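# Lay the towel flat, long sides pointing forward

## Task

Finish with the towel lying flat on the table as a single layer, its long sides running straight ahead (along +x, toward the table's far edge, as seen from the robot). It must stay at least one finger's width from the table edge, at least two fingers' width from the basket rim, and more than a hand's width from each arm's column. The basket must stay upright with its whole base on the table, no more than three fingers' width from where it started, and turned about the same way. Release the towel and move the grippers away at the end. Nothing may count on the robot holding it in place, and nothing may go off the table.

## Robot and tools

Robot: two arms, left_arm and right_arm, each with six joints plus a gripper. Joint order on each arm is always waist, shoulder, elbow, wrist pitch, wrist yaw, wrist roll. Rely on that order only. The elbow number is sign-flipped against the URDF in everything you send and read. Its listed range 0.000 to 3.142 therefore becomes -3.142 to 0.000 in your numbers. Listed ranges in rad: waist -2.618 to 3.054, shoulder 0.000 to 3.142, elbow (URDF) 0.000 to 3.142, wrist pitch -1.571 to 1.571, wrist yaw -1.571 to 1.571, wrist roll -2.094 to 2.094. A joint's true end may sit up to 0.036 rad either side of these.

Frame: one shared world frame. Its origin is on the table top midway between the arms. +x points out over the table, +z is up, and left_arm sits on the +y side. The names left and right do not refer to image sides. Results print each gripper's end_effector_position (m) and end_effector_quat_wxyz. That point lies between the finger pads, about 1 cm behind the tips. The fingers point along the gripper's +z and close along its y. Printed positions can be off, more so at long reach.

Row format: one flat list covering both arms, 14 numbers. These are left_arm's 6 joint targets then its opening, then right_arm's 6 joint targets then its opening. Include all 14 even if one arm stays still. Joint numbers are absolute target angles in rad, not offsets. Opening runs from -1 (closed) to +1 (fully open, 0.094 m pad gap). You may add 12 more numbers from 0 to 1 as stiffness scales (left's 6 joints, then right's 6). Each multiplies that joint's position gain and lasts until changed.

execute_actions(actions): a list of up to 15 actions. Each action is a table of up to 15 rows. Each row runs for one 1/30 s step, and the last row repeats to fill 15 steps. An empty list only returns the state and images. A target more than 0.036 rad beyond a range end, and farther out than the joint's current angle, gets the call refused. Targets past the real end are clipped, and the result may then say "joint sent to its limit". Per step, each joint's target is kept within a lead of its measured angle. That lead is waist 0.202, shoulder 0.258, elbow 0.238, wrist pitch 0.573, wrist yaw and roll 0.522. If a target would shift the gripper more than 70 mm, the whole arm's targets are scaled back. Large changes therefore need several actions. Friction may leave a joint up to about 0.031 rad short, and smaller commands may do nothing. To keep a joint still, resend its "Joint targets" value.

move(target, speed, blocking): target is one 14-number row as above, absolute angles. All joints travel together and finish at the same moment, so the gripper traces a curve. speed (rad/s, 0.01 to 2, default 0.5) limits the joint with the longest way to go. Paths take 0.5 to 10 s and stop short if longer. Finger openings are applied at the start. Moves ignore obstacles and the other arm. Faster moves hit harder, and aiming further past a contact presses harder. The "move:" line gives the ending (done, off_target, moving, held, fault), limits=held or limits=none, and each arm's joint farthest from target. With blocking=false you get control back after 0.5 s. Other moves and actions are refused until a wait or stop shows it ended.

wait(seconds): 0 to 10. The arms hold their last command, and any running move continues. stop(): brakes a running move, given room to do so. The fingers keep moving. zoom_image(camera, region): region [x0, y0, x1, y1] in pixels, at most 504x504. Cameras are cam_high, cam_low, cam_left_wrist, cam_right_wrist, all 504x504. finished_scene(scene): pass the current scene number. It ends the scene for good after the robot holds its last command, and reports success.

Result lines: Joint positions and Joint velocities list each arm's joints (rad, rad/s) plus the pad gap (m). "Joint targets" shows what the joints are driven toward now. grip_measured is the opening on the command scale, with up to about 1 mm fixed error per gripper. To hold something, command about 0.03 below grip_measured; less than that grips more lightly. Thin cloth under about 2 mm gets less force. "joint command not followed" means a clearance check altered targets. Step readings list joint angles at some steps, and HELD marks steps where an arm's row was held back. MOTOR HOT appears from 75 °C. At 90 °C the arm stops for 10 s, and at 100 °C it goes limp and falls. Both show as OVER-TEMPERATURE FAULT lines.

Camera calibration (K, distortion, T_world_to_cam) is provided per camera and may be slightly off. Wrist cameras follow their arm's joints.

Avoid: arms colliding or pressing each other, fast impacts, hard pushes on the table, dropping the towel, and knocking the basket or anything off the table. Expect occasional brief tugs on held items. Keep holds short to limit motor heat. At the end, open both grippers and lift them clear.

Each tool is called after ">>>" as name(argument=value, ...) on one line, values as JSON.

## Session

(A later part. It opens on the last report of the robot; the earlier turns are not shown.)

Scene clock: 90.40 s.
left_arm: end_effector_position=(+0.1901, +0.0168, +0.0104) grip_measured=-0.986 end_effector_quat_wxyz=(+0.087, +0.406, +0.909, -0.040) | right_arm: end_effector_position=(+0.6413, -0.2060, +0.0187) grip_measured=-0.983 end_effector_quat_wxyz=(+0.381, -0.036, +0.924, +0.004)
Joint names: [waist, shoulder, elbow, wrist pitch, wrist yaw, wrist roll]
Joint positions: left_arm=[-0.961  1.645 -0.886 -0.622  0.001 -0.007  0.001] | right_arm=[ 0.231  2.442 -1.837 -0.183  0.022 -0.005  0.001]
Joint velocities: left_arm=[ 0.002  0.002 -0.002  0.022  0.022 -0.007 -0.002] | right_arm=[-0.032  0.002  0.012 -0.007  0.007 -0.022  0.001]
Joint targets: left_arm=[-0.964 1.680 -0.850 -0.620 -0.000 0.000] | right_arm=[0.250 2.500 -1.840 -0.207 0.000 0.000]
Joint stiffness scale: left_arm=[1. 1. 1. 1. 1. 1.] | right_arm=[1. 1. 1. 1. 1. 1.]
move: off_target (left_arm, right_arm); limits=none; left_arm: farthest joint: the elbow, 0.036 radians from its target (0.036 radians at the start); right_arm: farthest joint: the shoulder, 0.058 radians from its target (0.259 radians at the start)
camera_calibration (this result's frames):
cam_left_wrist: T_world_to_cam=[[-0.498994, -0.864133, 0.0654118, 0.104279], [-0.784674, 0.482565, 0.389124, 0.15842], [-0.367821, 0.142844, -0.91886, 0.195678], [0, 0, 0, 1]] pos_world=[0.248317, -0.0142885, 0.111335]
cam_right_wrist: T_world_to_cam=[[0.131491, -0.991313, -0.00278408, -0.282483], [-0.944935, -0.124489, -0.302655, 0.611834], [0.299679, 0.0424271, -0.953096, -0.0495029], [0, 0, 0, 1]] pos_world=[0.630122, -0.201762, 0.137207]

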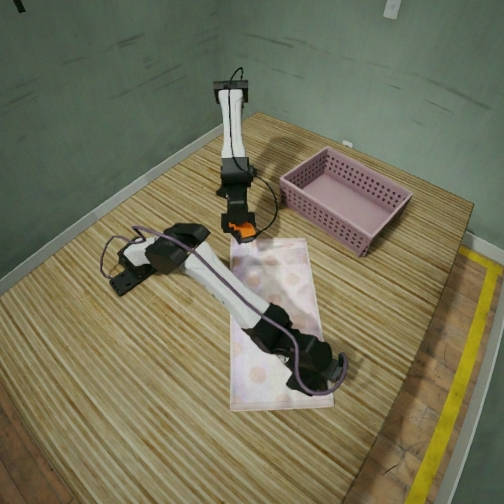

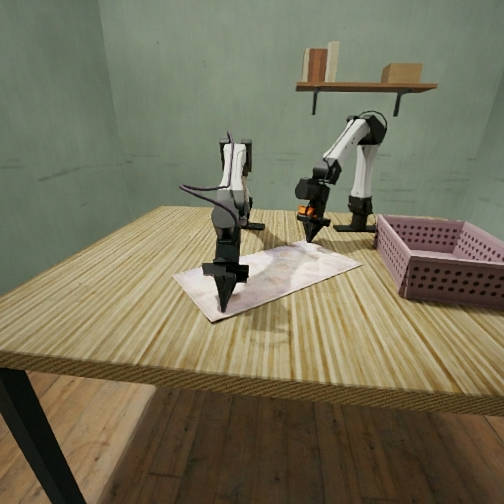

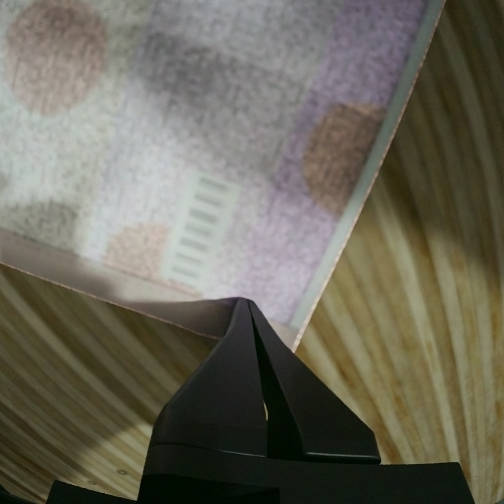

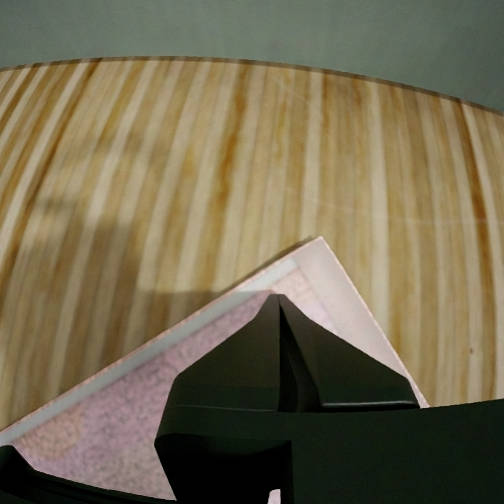

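>>> move(target=[-1.19,1.78,-0.91,-0.47,0,0,-1, 0.40,2.585,-1.97,-0.2,0,0,-1], speed=0.12)

Scene clock: 102.93 s.
left_arm: end_effector_position=(+0.1752, -0.0331, +0.0093) grip_measured=-0.986 end_effector_quat_wxyz=(+0.144, +0.484, +0.863, -0.013) | right_arm: end_effector_position=(+0.6565, -0.1085, +0.0198) grip_measured=-0.983 end_effector_quat_wxyz=(+0.411, -0.101, +0.905, +0.033)
Joint names: [waist, shoulder, elbow, wrist pitch, wrist yaw, wrist roll]
Joint positions: left_arm=[-1.157  1.704 -0.923 -0.526 -0.123 -0.004  0.001] | right_arm=[ 0.378  2.536 -1.967 -0.152  0.028 -0.005  0.001]
Joint velocities: left_arm=[-0.002 -0.002 -0.002 -0.037  0.081 -0.037 -0.001] | right_arm=[-0.007  0.017 -0.002 -0.007  0.037  0.022 -0.   ]
Joint targets: left_arm=[-1.190 1.780 -0.910 -0.470 0.000 0.000] | right_arm=[0.400 2.585 -1.970 -0.200 0.000 0.000]
Joint stiffness scale: left_arm=[1. 1. 1. 1. 1. 1.] | right_arm=[1. 1. 1. 1. 1. 1.]
move: off_target (left_arm, right_arm); limits=none; left_arm: farthest joint: the wrist yaw, 0.123 radians from its target (0.001 radians at the start); right_arm: farthest joint: the shoulder, 0.049 radians from its target (0.143 radians at the start)
camera_calibration (this result's frames):
cam_left_wrist: T_world_to_cam=[[-0.641058, -0.767072, -0.0253949, 0.0826669], [-0.739559, 0.608543, 0.287624, 0.168456], [-0.205174, 0.203165, -0.957407, 0.17017], [0, 0, 0, 1]] pos_world=[0.212492, -0.0736736, 0.116569]
cam_right_wrist: T_world_to_cam=[[0.271449, -0.962443, 0.00435195, -0.276679], [-0.89523, -0.254147, -0.366023, 0.593179], [0.353383, 0.0954608, -0.930596, -0.0870749], [0, 0, 0, 1]] pos_world=[0.636906, -0.10722, 0.13729]

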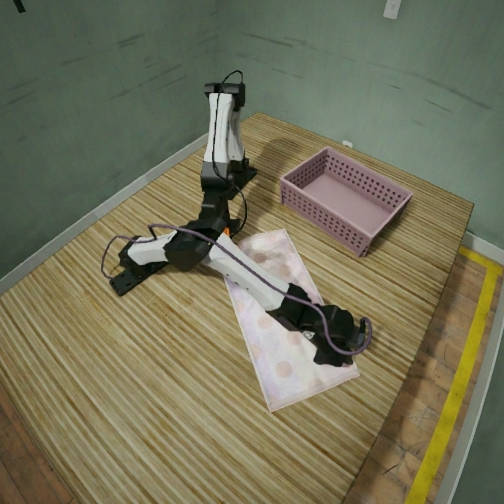

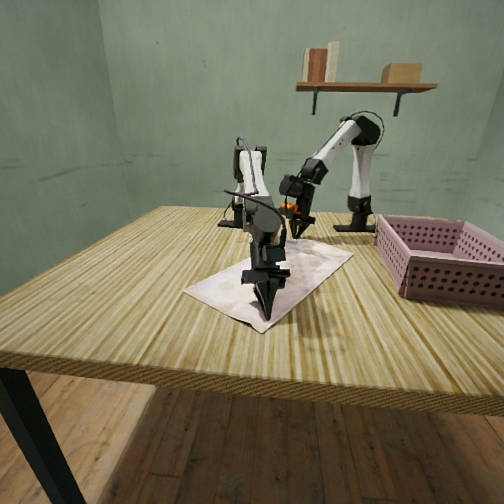

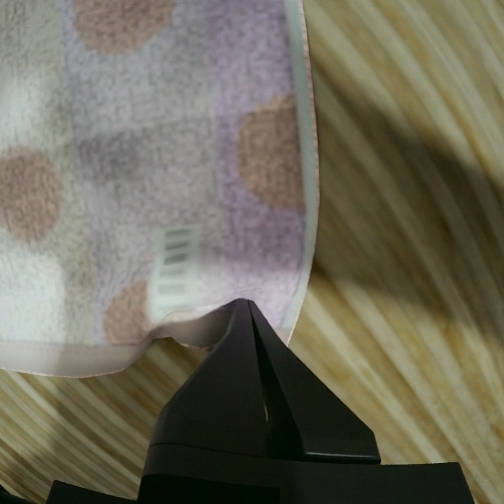

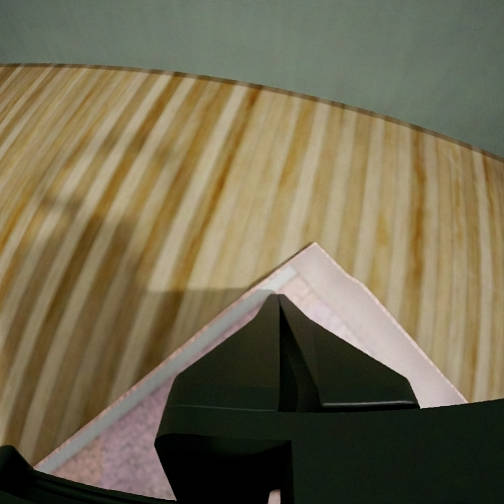

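>>> move(target=[-1.0,1.55,-1.1,-0.9,0,0,-1, 0.38,2.35,-1.97,-0.4,0,0,-1], speed=0.5)

>>> move(target=[-0.611,1.6,-1.4,-1.1,0,0,-1, 0.4,1.5,-0.95,-0.85,0,0,-1], speed=0.8)

>>> move(target=[-0.611,2.46,-1.97,-0.3,0,0,-1, 1.045,1.55,-0.87,-0.72,0,0,-1], speed=0.6)

Scene clock: 116.30 s.
left_arm: end_effector_position=(+0.1861, +0.0014, +0.0802) grip_measured=-0.986 end_effector_quat_wxyz=(+0.098, +0.427, +0.898, -0.044) | right_arm: end_effector_position=(+0.6277, -0.1116, +0.0854) grip_measured=-0.983 end_effector_quat_wxyz=(+0.382, -0.107, +0.917, +0.040)
Joint names: [waist, shoulder, elbow, wrist pitch, wrist yaw, wrist roll]
Joint positions: left_arm=[-1.007  1.556 -1.088 -0.887 -0.006 -0.004  0.001] | right_arm=[ 0.377  2.365 -1.967 -0.385  0.006 -0.005  0.001]
Joint velocities: left_arm=[-0.002  0.002  0.002  0.022  0.022 -0.081 -0.   ] | right_arm=[-0.002 -0.007  0.012  0.037 -0.066 -0.037 -0.   ]
Joint targets: left_arm=[-1.000 1.550 -1.100 -0.900 0.000 -0.000] | right_arm=[0.380 2.350 -1.970 -0.400 -0.000 -0.000]
Joint stiffness scale: left_arm=[1. 1. 1. 1. 1. 1.] | right_arm=[1. 1. 1. 1. 1. 1.]
move: done; limits=none; left_arm: farthest joint: the wrist pitch, 0.013 radians from its target (0.374 radians at the start); right_arm: farthest joint: the shoulder, 0.015 radians from its target (0.186 radians at the start)
camera_calibration (this result's frames):
cam_left_wrist: T_world_to_cam=[[-0.540445, -0.83876, 0.0663382, 0.0919962], [-0.769132, 0.524465, 0.365202, 0.134553], [-0.341109, 0.146349, -0.928562, 0.256341], [0, 0, 0, 1]] pos_world=[0.240648, -0.0309205, 0.182786]
cam_right_wrist: T_world_to_cam=[[0.286035, -0.95812, -0.0137867, -0.27929], [-0.912631, -0.268014, -0.308665, 0.595113], [0.292043, 0.100871, -0.951071, 0.0252413], [0, 0, 0, 1]] pos_world=[0.615634, -0.110641, 0.203846]

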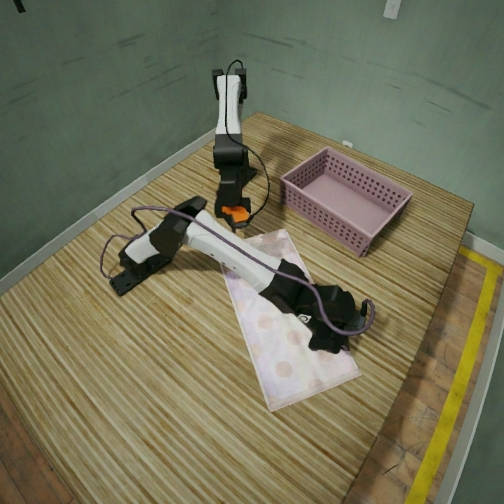

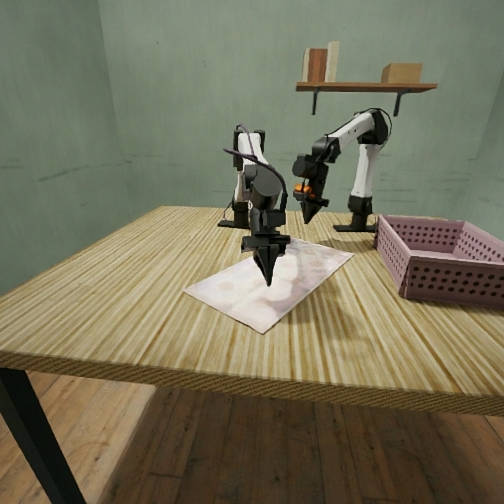

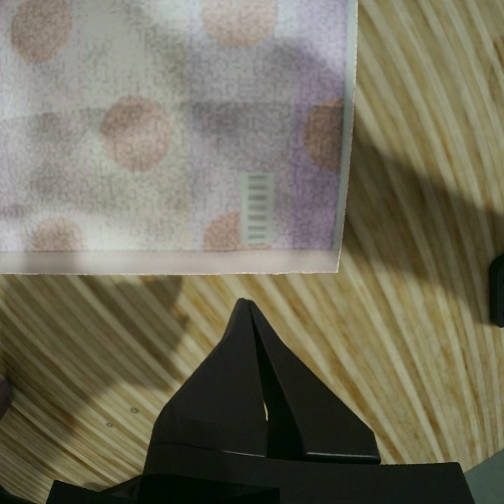

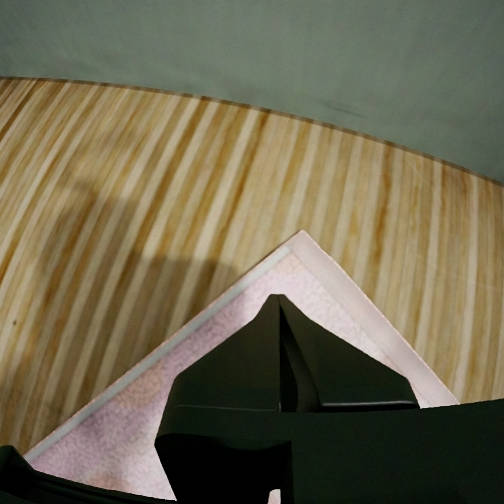

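Scene clock: 118.27 s.
left_arm: end_effector_position=(+0.2906, +0.0802, +0.1535) grip_measured=-0.986 end_effector_quat_wxyz=(+0.141, +0.244, +0.959, -0.034) | right_arm: end_effector_position=(+0.2953, -0.1851, +0.0576) grip_measured=-0.983 end_effector_quat_wxyz=(+0.091, -0.123, +0.988, +0.008)
Joint names: [waist, shoulder, elbow, wrist pitch, wrist yaw, wrist roll]
Joint positions: left_arm=[-0.617  1.58  -1.386 -1.086 -0.005 -0.004  0.001] | right_arm=[ 0.391  1.52  -0.966 -0.834  0.006 -0.005  0.001]
Joint velocities: left_arm=[-0.017 -0.002  0.007 -0.022 -0.066  0.007  0.001] | right_arm=[-0.012 -0.002 -0.012  0.037 -0.007 -0.037 -0.   ]
Joint targets: left_arm=[-0.611 1.600 -1.400 -1.100 -0.000 -0.000] | right_arm=[0.400 1.500 -0.950 -0.850 0.000 -0.000]
Joint stiffness scale: left_arm=[1. 1. 1. 1. 1. 1.] | right_arm=[1. 1. 1. 1. 1. 1.]
move: done; limits=none; left_arm: farthest joint: the shoulder, 0.020 radians from its target (0.044 radians at the start); right_arm: farthest joint: the shoulder, 0.020 radians from its target (0.865 radians at the start)
camera_calibration (this result's frames):
cam_left_wrist: T_world_to_cam=[[-0.186772, -0.978248, 0.0902588, 0.114421], [-0.932251, 0.205468, 0.297811, 0.230124], [-0.309878, -0.0285212, -0.950348, 0.356795], [0, 0, 0, 1]] pos_world=[0.346467, 0.0748251, 0.260218]
cam_right_wrist: T_world_to_cam=[[0.280683, -0.958695, -0.046059, -0.25167], [-0.915864, -0.281878, 0.285899, 0.227639], [-0.287073, -0.0380632, -0.957152, 0.248966], [0, 0, 0, 1]] pos_world=[0.350597, -0.167632, 0.161625]

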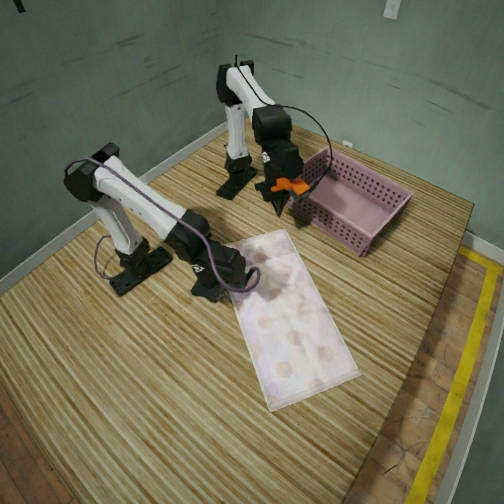

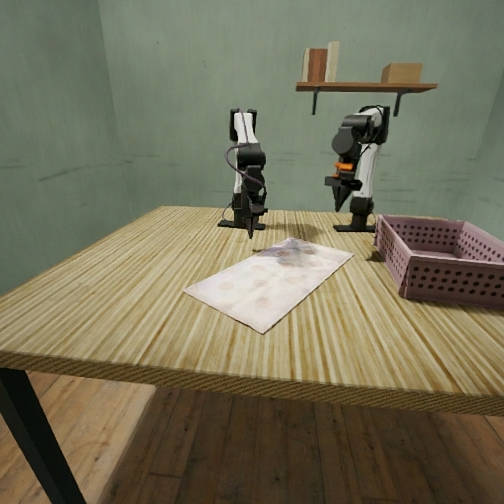

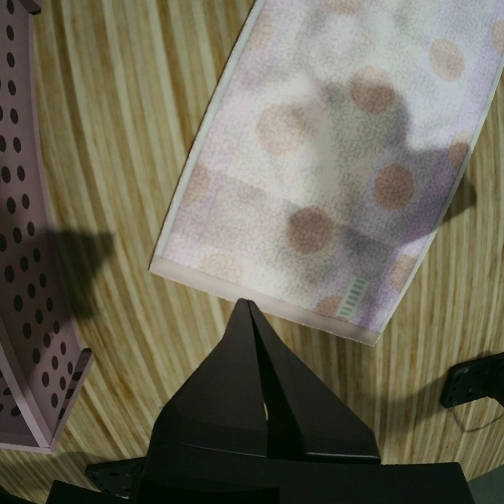

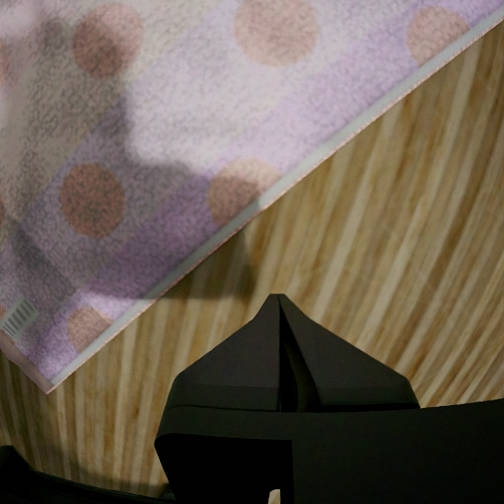

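Scene clock: 120.50 s.
left_arm: end_effector_position=(+0.5487, -0.0616, +0.0419) grip_measured=-0.986 end_effector_quat_wxyz=(+0.365, +0.227, +0.898, -0.092) | right_arm: end_effector_position=(+0.1940, -0.0300, +0.0366) grip_measured=-0.983 end_effector_quat_wxyz=(+0.087, -0.431, +0.897, +0.040)
Joint names: [waist, shoulder, elbow, wrist pitch, wrist yaw, wrist roll]
Joint positions: left_arm=[-0.617  2.452 -1.956 -0.303 -0.005 -0.004  0.001] | right_arm=[ 1.039  1.533 -0.888 -0.735  0.003 -0.005  0.001]
Joint velocities: left_arm=[ 0.002  0.012 -0.007 -0.007 -0.066 -0.037 -0.002] | right_arm=[ 0.012 -0.007  0.012 -0.022 -0.022 -0.022 -0.001]
Joint targets: left_arm=[-0.611 2.460 -1.970 -0.300 0.000 0.000] | right_arm=[1.045 1.550 -0.870 -0.720 -0.000 0.000]
Joint stiffness scale: left_arm=[1. 1. 1. 1. 1. 1.] | right_arm=[1. 1. 1. 1. 1. 1.]
move: done; limits=none; left_arm: farthest joint: the elbow, 0.014 radians from its target (0.584 radians at the start); right_arm: farthest joint: the elbow, 0.018 radians from its target (0.096 radians at the start)
camera_calibration (this result's frames):
cam_left_wrist: T_world_to_cam=[[-0.254245, -0.941174, 0.222601, 0.0677277], [-0.9617, 0.221649, -0.161262, 0.569495], [0.102436, -0.255075, -0.96148, 0.0869559], [0, 0, 0, 1]] pos_world=[0.555995, -0.0403039, 0.160368]
cam_right_wrist: T_world_to_cam=[[0.803232, -0.593639, -0.0490984, -0.165829], [-0.559793, -0.780462, 0.278407, 0.100781], [-0.203593, -0.196141, -0.959207, 0.184783], [0, 0, 0, 1]] pos_world=[0.227236, 0.0164569, 0.141045]

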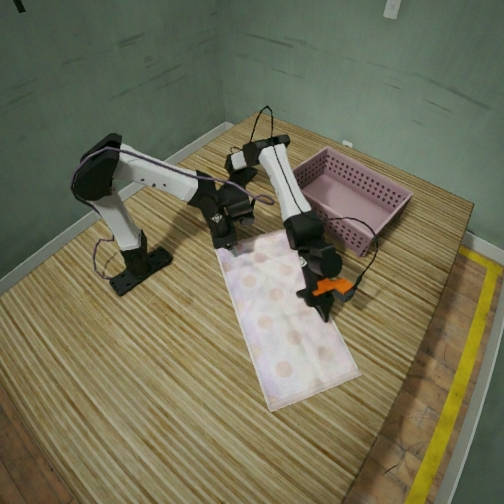

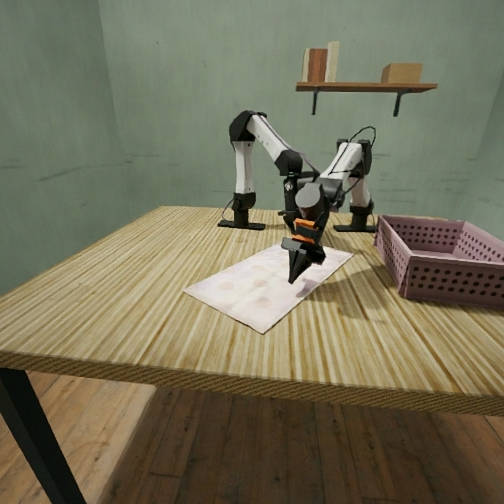

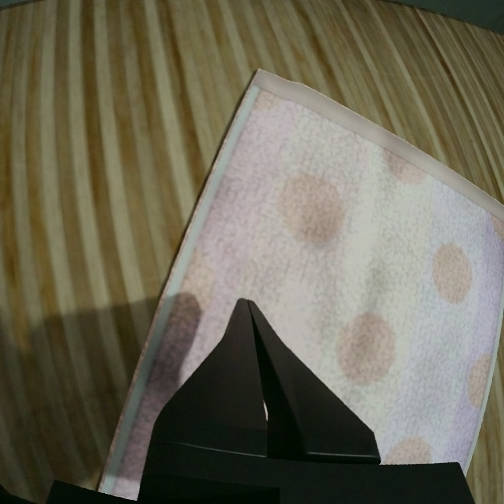

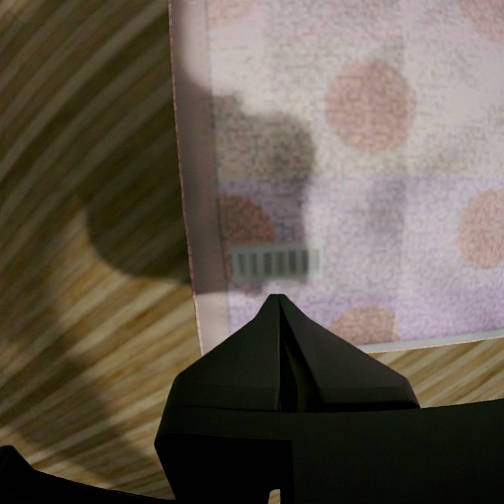

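>>> move(target=[-0.611,2.59,-1.97,-0.2,0,0,-1, 1.045,1.60,-0.78,-0.576,0,0,-1], speed=0.15)

>>> move(target=[-0.535,2.50,-1.83,-0.207,0,0,-1, 0.885,1.435,-0.615,-0.587,0,0,-1], speed=0.1)

>>> move(target=[-0.47,2.42,-1.73,-0.276,0,0,-1, 0.63,1.342,-0.545,-0.609,0,0,-1], speed=0.15)

Scene clock: 126.23 s.
left_arm: end_effector_position=(+0.5620, -0.0693, +0.0134) grip_measured=-0.986 end_effector_quat_wxyz=(+0.384, +0.226, +0.890, -0.098) | right_arm: end_effector_position=(+0.1930, -0.0312, +0.0134) grip_measured=-0.983 end_effector_quat_wxyz=(+0.089, -0.431, +0.897, +0.041)
Joint names: [waist, shoulder, elbow, wrist pitch, wrist yaw, wrist roll]
Joint positions: left_arm=[-0.617  2.537 -1.967 -0.186 -0.003 -0.004  0.001] | right_arm=[ 1.039  1.566 -0.816 -0.626  0.003 -0.005  0.001]
Joint velocities: left_arm=[-0.002  0.002  0.002  0.051  0.095 -0.022 -0.   ] | right_arm=[ 0.007  0.002 -0.002 -0.037  0.022 -0.022  0.001]
Joint targets: left_arm=[-0.611 2.590 -1.970 -0.200 0.000 0.000] | right_arm=[1.045 1.600 -0.780 -0.576 -0.000 -0.000]
Joint stiffness scale: left_arm=[1. 1. 1. 1. 1. 1.] | right_arm=[1. 1. 1. 1. 1. 1.]
move: off_target (left_arm, right_arm); limits=none; left_arm: farthest joint: the shoulder, 0.053 radians from its target (0.138 radians at the start); right_arm: farthest joint: the wrist pitch, 0.050 radians from its target (0.159 radians at the start)
camera_calibration (this result's frames):
cam_left_wrist: T_world_to_cam=[[-0.263837, -0.935904, 0.233394, 0.0758047], [-0.954794, 0.219047, -0.200963, 0.575948], [0.136958, -0.275865, -0.951389, 0.0352857], [0, 0, 0, 1]] pos_world=[0.56508, -0.0454796, 0.131623]
cam_right_wrist: T_world_to_cam=[[0.803397, -0.593436, -0.0488659, -0.166928], [-0.560719, -0.781608, 0.273282, 0.105941], [-0.20037, -0.192154, -0.960692, 0.1616], [0, 0, 0, 1]] pos_world=[0.225892, 0.0147951, 0.118139]

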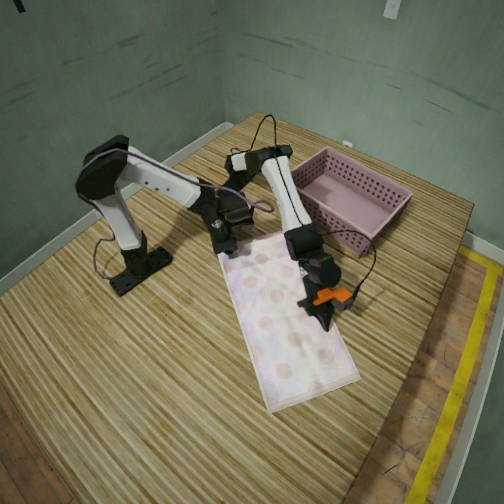

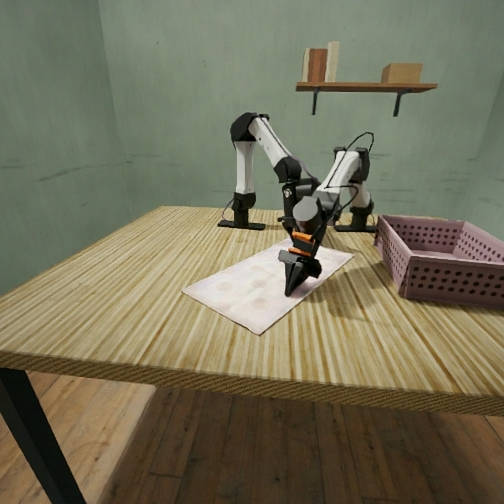

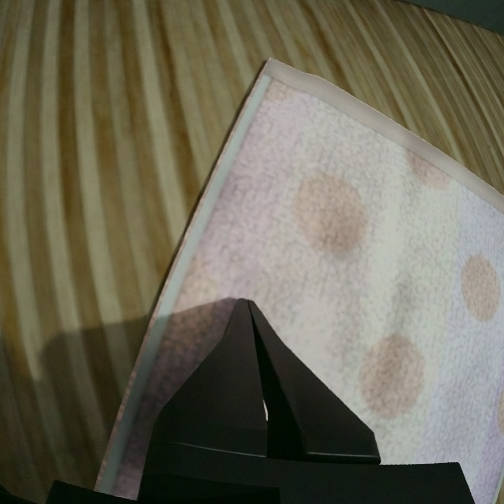

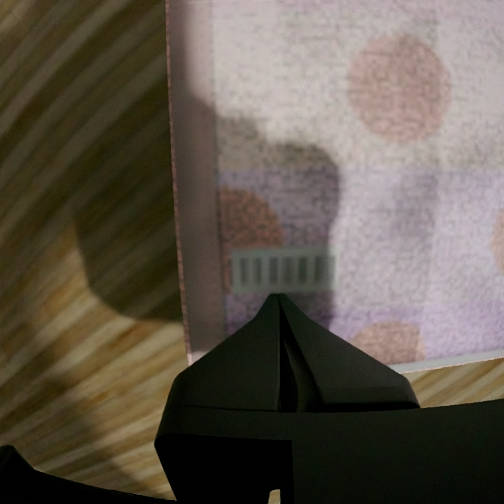

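Scene clock: 128.57 s.
left_arm: end_effector_position=(+0.5680, -0.0299, +0.0135) grip_measured=-0.986 end_effector_quat_wxyz=(+0.384, +0.201, +0.896, -0.095) | right_arm: end_effector_position=(+0.2018, -0.0594, +0.0134) grip_measured=-0.983 end_effector_quat_wxyz=(+0.122, -0.373, +0.916, +0.082)
Joint names: [waist, shoulder, elbow, wrist pitch, wrist yaw, wrist roll]
Joint positions: left_arm=[-0.553  2.484 -1.868 -0.142  0.017 -0.004  0.001] | right_arm=[ 0.907  1.43  -0.667 -0.519 -0.063 -0.005  0.001]
Joint velocities: left_arm=[-0.017  0.007  0.002  0.081  0.11   0.007 -0.   ] | right_arm=[-0.002  0.007  0.017 -0.007  0.022  0.022  0.001]
Joint targets: left_arm=[-0.535 2.500 -1.830 -0.207 0.000 -0.000] | right_arm=[0.885 1.435 -0.615 -0.587 -0.000 -0.000]
Joint stiffness scale: left_arm=[1. 1. 1. 1. 1. 1.] | right_arm=[1. 1. 1. 1. 1. 1.]
move: off_target (left_arm, right_arm); limits=none; left_arm: farthest joint: the wrist pitch, 0.065 radians from its target (0.021 radians at the start); right_arm: farthest joint: the wrist pitch, 0.068 radians from its target (0.039 radians at the start)
camera_calibration (this result's frames):
cam_left_wrist: T_world_to_cam=[[-0.215745, -0.94494, 0.246054, 0.0864939], [-0.965973, 0.169729, -0.195162, 0.577808], [0.142654, -0.279786, -0.949405, 0.0420315], [0, 0, 0, 1]] pos_world=[0.570812, -0.00457937, 0.131389]
cam_right_wrist: T_world_to_cam=[[0.730192, -0.674684, -0.107799, -0.17999], [-0.653335, -0.735654, 0.178791, 0.111491], [-0.19993, -0.060123, -0.977964, 0.16602], [0, 0, 0, 1]] pos_world=[0.237461, -0.0294354, 0.123025]

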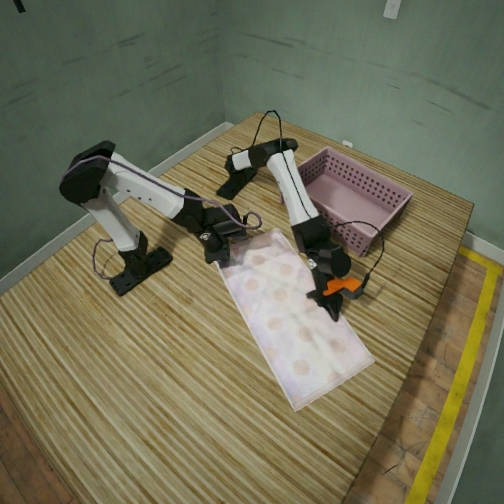

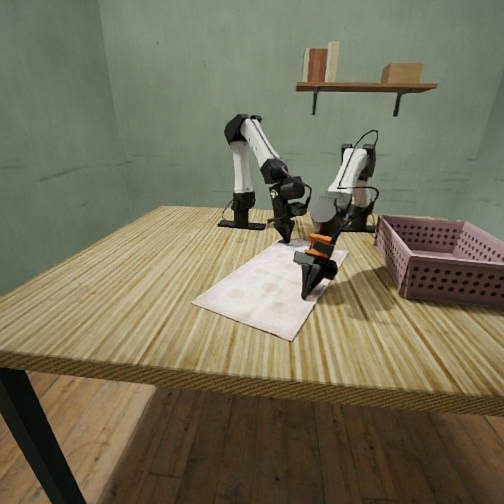

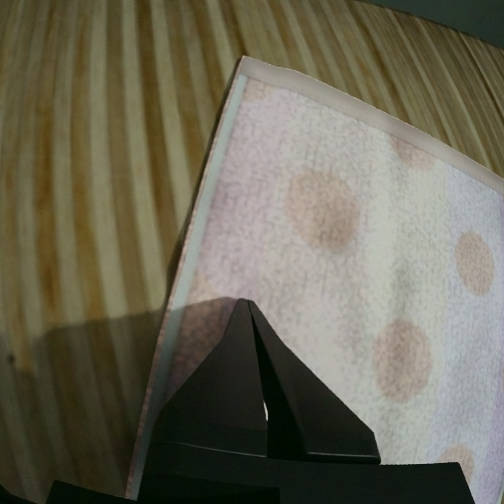

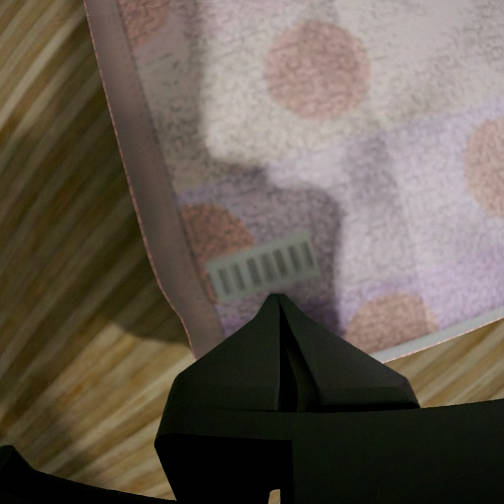

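Scene clock: 130.73 s.
left_arm: end_effector_position=(+0.5592, +0.0181, +0.0131) grip_measured=-0.986 end_effector_quat_wxyz=(+0.356, +0.174, +0.915, -0.077) | right_arm: end_effector_position=(+0.2283, -0.1209, +0.0137) grip_measured=-0.983 end_effector_quat_wxyz=(+0.137, -0.253, +0.955, +0.072)
Joint names: [waist, shoulder, elbow, wrist pitch, wrist yaw, wrist roll]
Joint positions: left_arm=[-0.488  2.404 -1.769 -0.191  0.019 -0.004  0.001] | right_arm=[ 0.651  1.341 -0.593 -0.52  -0.074 -0.005  0.001]
Joint velocities: left_arm=[-0.002 -0.002 -0.002  0.007 -0.095  0.022 -0.   ] | right_arm=[ 0.002 -0.012  0.007 -0.022 -0.007 -0.037  0.   ]
Joint targets: left_arm=[-0.470 2.420 -1.730 -0.276 -0.000 0.000] | right_arm=[0.630 1.342 -0.545 -0.609 0.000 -0.000]
Joint stiffness scale: left_arm=[1. 1. 1. 1. 1. 1.] | right_arm=[1. 1. 1. 1. 1. 1.]
move: off_target (left_arm, right_arm); limits=none; left_arm: farthest joint: the wrist pitch, 0.085 radians from its target (0.134 radians at the start); right_arm: farthest joint: the wrist pitch, 0.089 radians from its target (0.090 radians at the start)
camera_calibration (this result's frames):
cam_left_wrist: T_world_to_cam=[[-0.139631, -0.962461, 0.232747, 0.0880222], [-0.98525, 0.111558, -0.129761, 0.572055], [0.0989253, -0.247433, -0.963842, 0.0804307], [0, 0, 0, 1]] pos_world=[0.567952, 0.0408019, 0.131266]
cam_right_wrist: T_world_to_cam=[[0.538628, -0.834436, -0.116604, -0.216294], [-0.818175, -0.55106, 0.164083, 0.143739], [-0.201173, 0.00702239, -0.979531, 0.176269], [0, 0, 0, 1]] pos_world=[0.269566, -0.102513, 0.123854]

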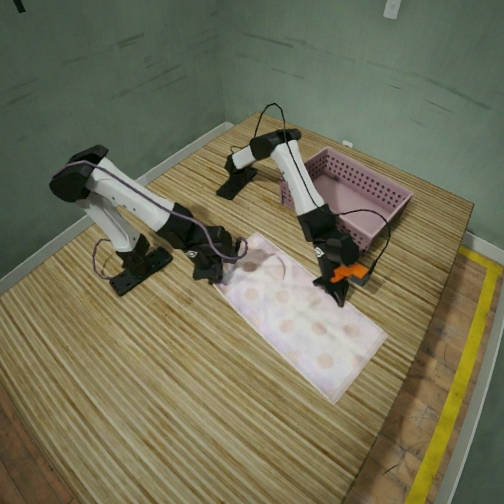

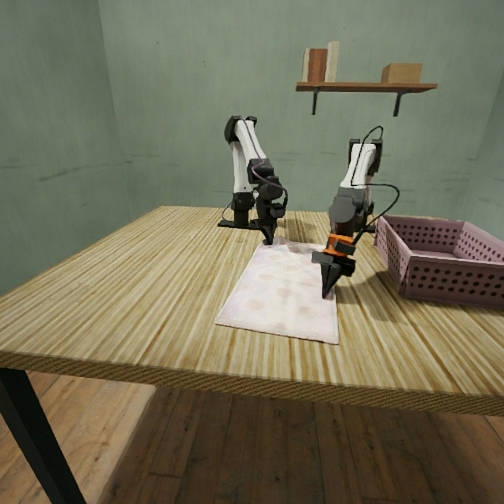

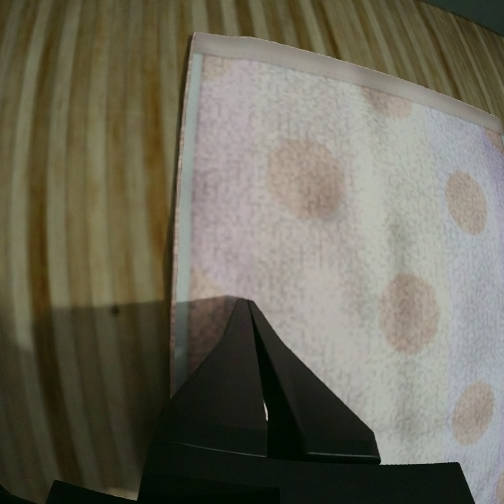

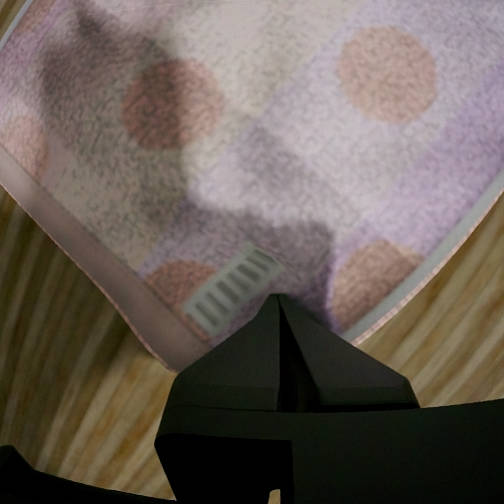

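>>> move(target=[-0.415,2.42,-1.74,-0.25,0,0,-1, 0.49,1.335,-0.555,-0.61,0,0,-1], speed=0.12)

>>> move(target=[-0.45,2.1,-1.75,-0.3,0,0,-1, 0.45,1.2,-0.8,-1.0,0,0,-1])

>>> move(target=[-0.3,1.0,-1.2,-0.9,0,0,-1, 0.0,0.9,-1.0,-1.0,0,0,-1], speed=0.9)

Scene clock: 136.87 s.
left_arm: end_effector_position=(+0.5704, +0.0486, +0.0135) grip_measured=-0.986 end_effector_quat_wxyz=(+0.357, +0.151, +0.919, -0.070) | right_arm: end_effector_position=(+0.2432, -0.1505, +0.0136) grip_measured=-0.983 end_effector_quat_wxyz=(+0.139, -0.187, +0.970, +0.067)
Joint names: [waist, shoulder, elbow, wrist pitch, wrist yaw, wrist roll]
Joint positions: left_arm=[-0.434  2.404 -1.769 -0.191  0.026 -0.004  0.001] | right_arm=[ 0.513  1.341 -0.593 -0.523 -0.084 -0.005  0.001]
Joint velocities: left_arm=[ 0.007  0.007 -0.002 -0.022 -0.022 -0.007  0.001] | right_arm=[-0.017  0.007  0.002  0.022  0.007  0.037 -0.   ]
Joint targets: left_arm=[-0.415 2.420 -1.740 -0.250 0.000 0.000] | right_arm=[0.490 1.335 -0.555 -0.610 -0.000 -0.000]
Joint stiffness scale: left_arm=[1. 1. 1. 1. 1. 1.] | right_arm=[1. 1. 1. 1. 1. 1.]
move: off_target (left_arm, right_arm); limits=none; left_arm: farthest joint: the wrist pitch, 0.059 radians from its target (0.059 radians at the start); right_arm: farthest joint: the wrist pitch, 0.087 radians from its target (0.090 radians at the start)
camera_calibration (this result's frames):
cam_left_wrist: T_world_to_cam=[[-0.0909354, -0.96716, 0.237345, 0.0911707], [-0.989751, 0.0614228, -0.128917, 0.584731], [0.110105, -0.246636, -0.962833, 0.0808186], [0, 0, 0, 1]] pos_world=[0.57813, 0.0721935, 0.131557]
cam_right_wrist: T_world_to_cam=[[0.420953, -0.89821, -0.126561, -0.229805], [-0.883696, -0.437567, 0.16618, 0.172636], [-0.204643, 0.0418874, -0.97794, 0.18545], [0, 0, 0, 1]] pos_world=[0.287247, -0.138641, 0.123586]

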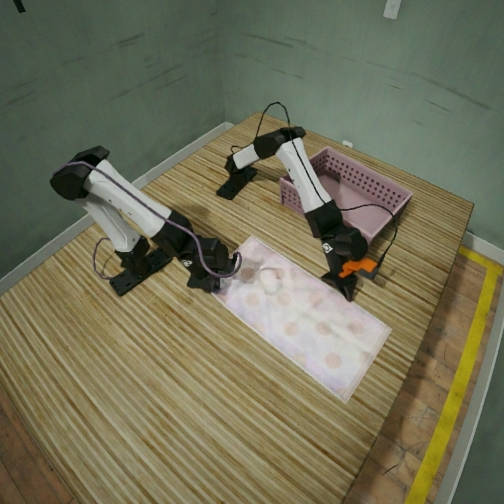

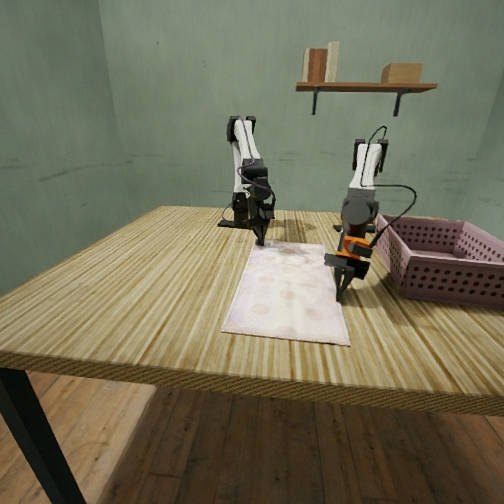

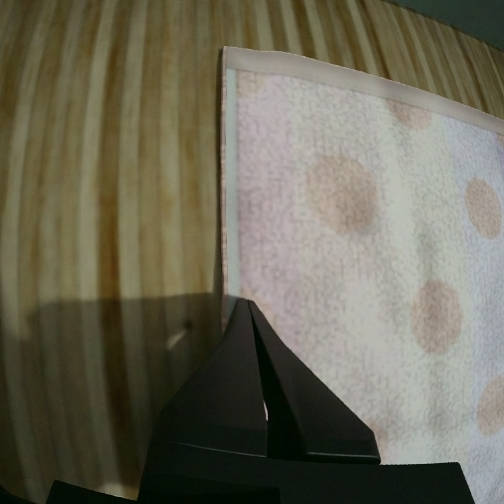

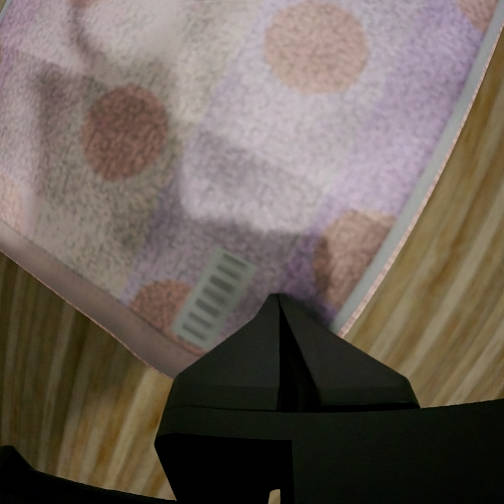

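Scene clock: 138.57 s.
left_arm: end_effector_position=(+0.5607, +0.0498, +0.1790) grip_measured=-0.986 end_effector_quat_wxyz=(+0.455, +0.144, +0.875, -0.079) | right_arm: end_effector_position=(+0.2146, -0.1879, +0.0686) grip_measured=-0.983 end_effector_quat_wxyz=(+0.073, -0.157, +0.985, +0.015)
Joint names: [waist, shoulder, elbow, wrist pitch, wrist yaw, wrist roll]
Joint positions: left_arm=[-0.442  2.096 -1.769 -0.283  0.005 -0.004  0.001] | right_arm=[ 0.459  1.218 -0.781 -0.984 -0.006 -0.005  0.001]
Joint velocities: left_arm=[-0.007 -0.002 -0.002 -0.037 -0.095 -0.037 -0.   ] | right_arm=[ 0.007 -0.007  0.002  0.066  0.095 -0.007  0.   ]
Joint targets: left_arm=[-0.450 2.100 -1.750 -0.300 0.000 -0.000] | right_arm=[0.450 1.200 -0.800 -1.000 0.000 0.000]
Joint stiffness scale: left_arm=[1. 1. 1. 1. 1. 1.] | right_arm=[1. 1. 1. 1. 1. 1.]
move: done; limits=none; left_arm: farthest joint: the elbow, 0.019 radians from its target (0.019 radians at the start); right_arm: farthest joint: the elbow, 0.019 radians from its target (0.207 radians at the start)
camera_calibration (this result's frames):
cam_left_wrist: T_world_to_cam=[[-0.137486, -0.953762, 0.267274, 0.0723258], [-0.941617, 0.0421272, -0.334039, 0.607049], [0.307334, -0.297595, -0.903871, 0.122922], [0, 0, 0, 1]] pos_world=[0.543773, 0.0799893, 0.294553]
cam_right_wrist: T_world_to_cam=[[0.344789, -0.936761, -0.0599895, -0.239841], [-0.883244, -0.3454, 0.317142, 0.128652], [-0.317807, -0.0563616, -0.946479, 0.238656], [0, 0, 0, 1]] pos_world=[0.272172, -0.166786, 0.170694]

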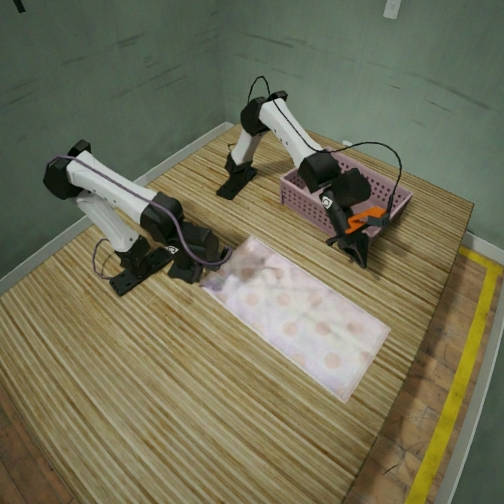

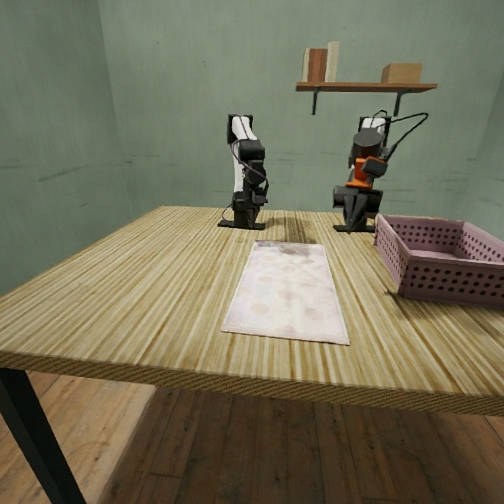

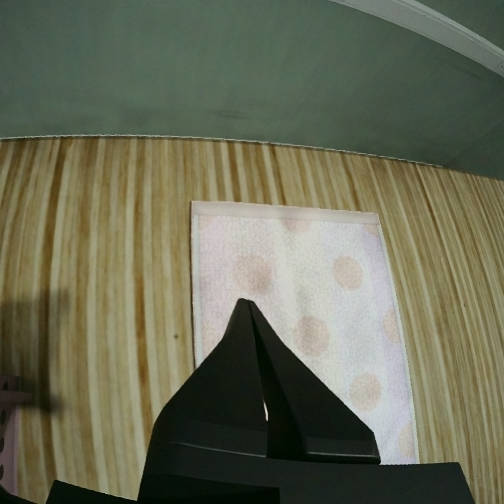

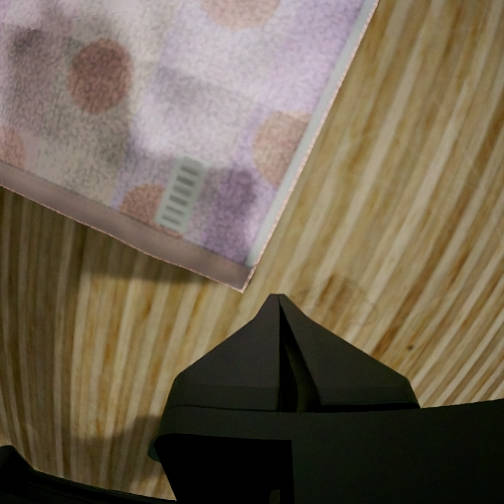

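Scene clock: 140.50 s.
left_arm: end_effector_position=(+0.2799, +0.1874, +0.2955) grip_measured=-0.986 end_effector_quat_wxyz=(+0.435, +0.086, +0.895, -0.045) | right_arm: end_effector_position=(+0.2588, -0.2878, +0.2031) grip_measured=-0.983 end_effector_quat_wxyz=(+0.319, +0.063, +0.945, -0.021)
Joint names: [waist, shoulder, elbow, wrist pitch, wrist yaw, wrist roll]
Joint positions: left_arm=[-0.309  1.003 -1.22  -0.883  0.004 -0.004  0.001] | right_arm=[ 0.009  0.916 -0.981 -0.985 -0.004 -0.005  0.001]
Joint velocities: left_arm=[-0.012 -0.017 -0.002 -0.022 -0.095 -0.007 -0.   ] | right_arm=[-0.007  0.002  0.012  0.051  0.022 -0.022 -0.001]
Joint targets: left_arm=[-0.300 1.000 -1.200 -0.900 -0.000 -0.000] | right_arm=[-0.000 0.900 -1.000 -1.000 -0.000 -0.000]
Joint stiffness scale: left_arm=[1. 1. 1. 1. 1. 1.] | right_arm=[1. 1. 1. 1. 1. 1.]
move: done; limits=none; left_arm: farthest joint: the elbow, 0.020 radians from its target (0.569 radians at the start); right_arm: farthest joint: the elbow, 0.019 radians from its target (0.219 radians at the start)
camera_calibration (this result's frames):
cam_left_wrist: T_world_to_cam=[[0.00596286, -0.966586, 0.256273, 0.0992762], [-0.955708, -0.080921, -0.282974, 0.387669], [0.294256, -0.243234, -0.924257, 0.35493], [0, 0, 0, 1]] pos_world=[0.265465, 0.213661, 0.412305]
cam_right_wrist: T_world_to_cam=[[-0.0748576, -0.996714, -0.0309364, -0.255172], [-0.981089, 0.0791664, -0.176629, 0.338311], [0.178498, 0.0171293, -0.983791, 0.274633], [0, 0, 0, 1]] pos_world=[0.26379, -0.285821, 0.322043]

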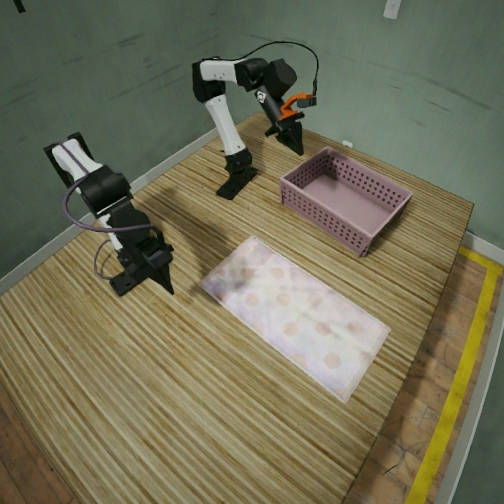

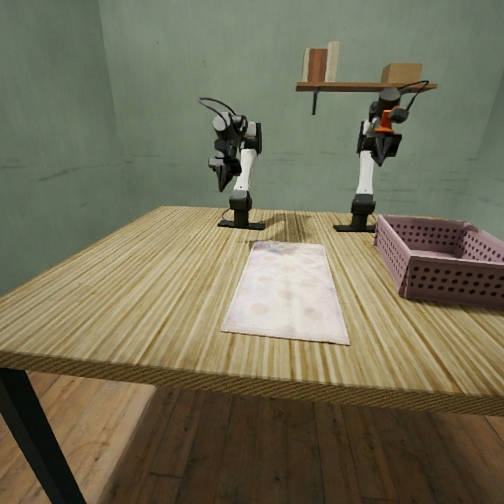

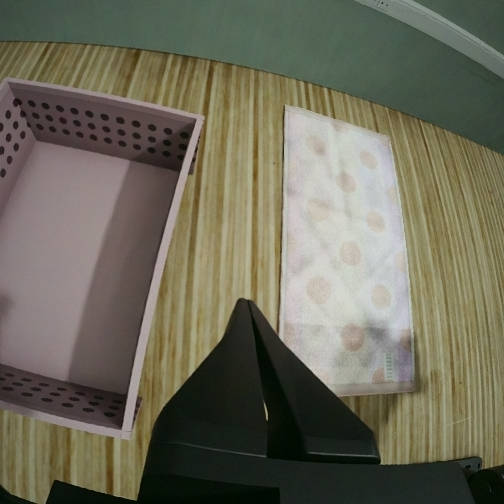

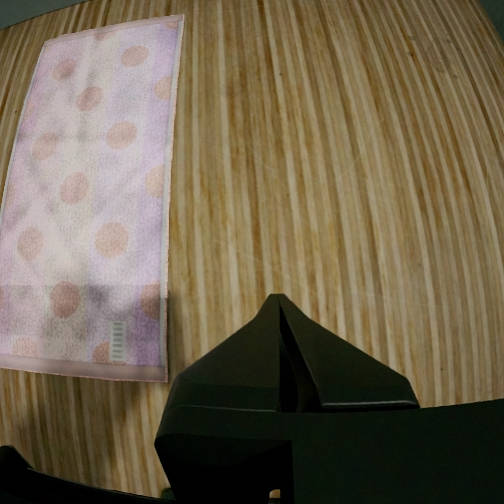

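About 3° off; good.

>>> finished_scene(scene=1)

The scene is finished: the task was done.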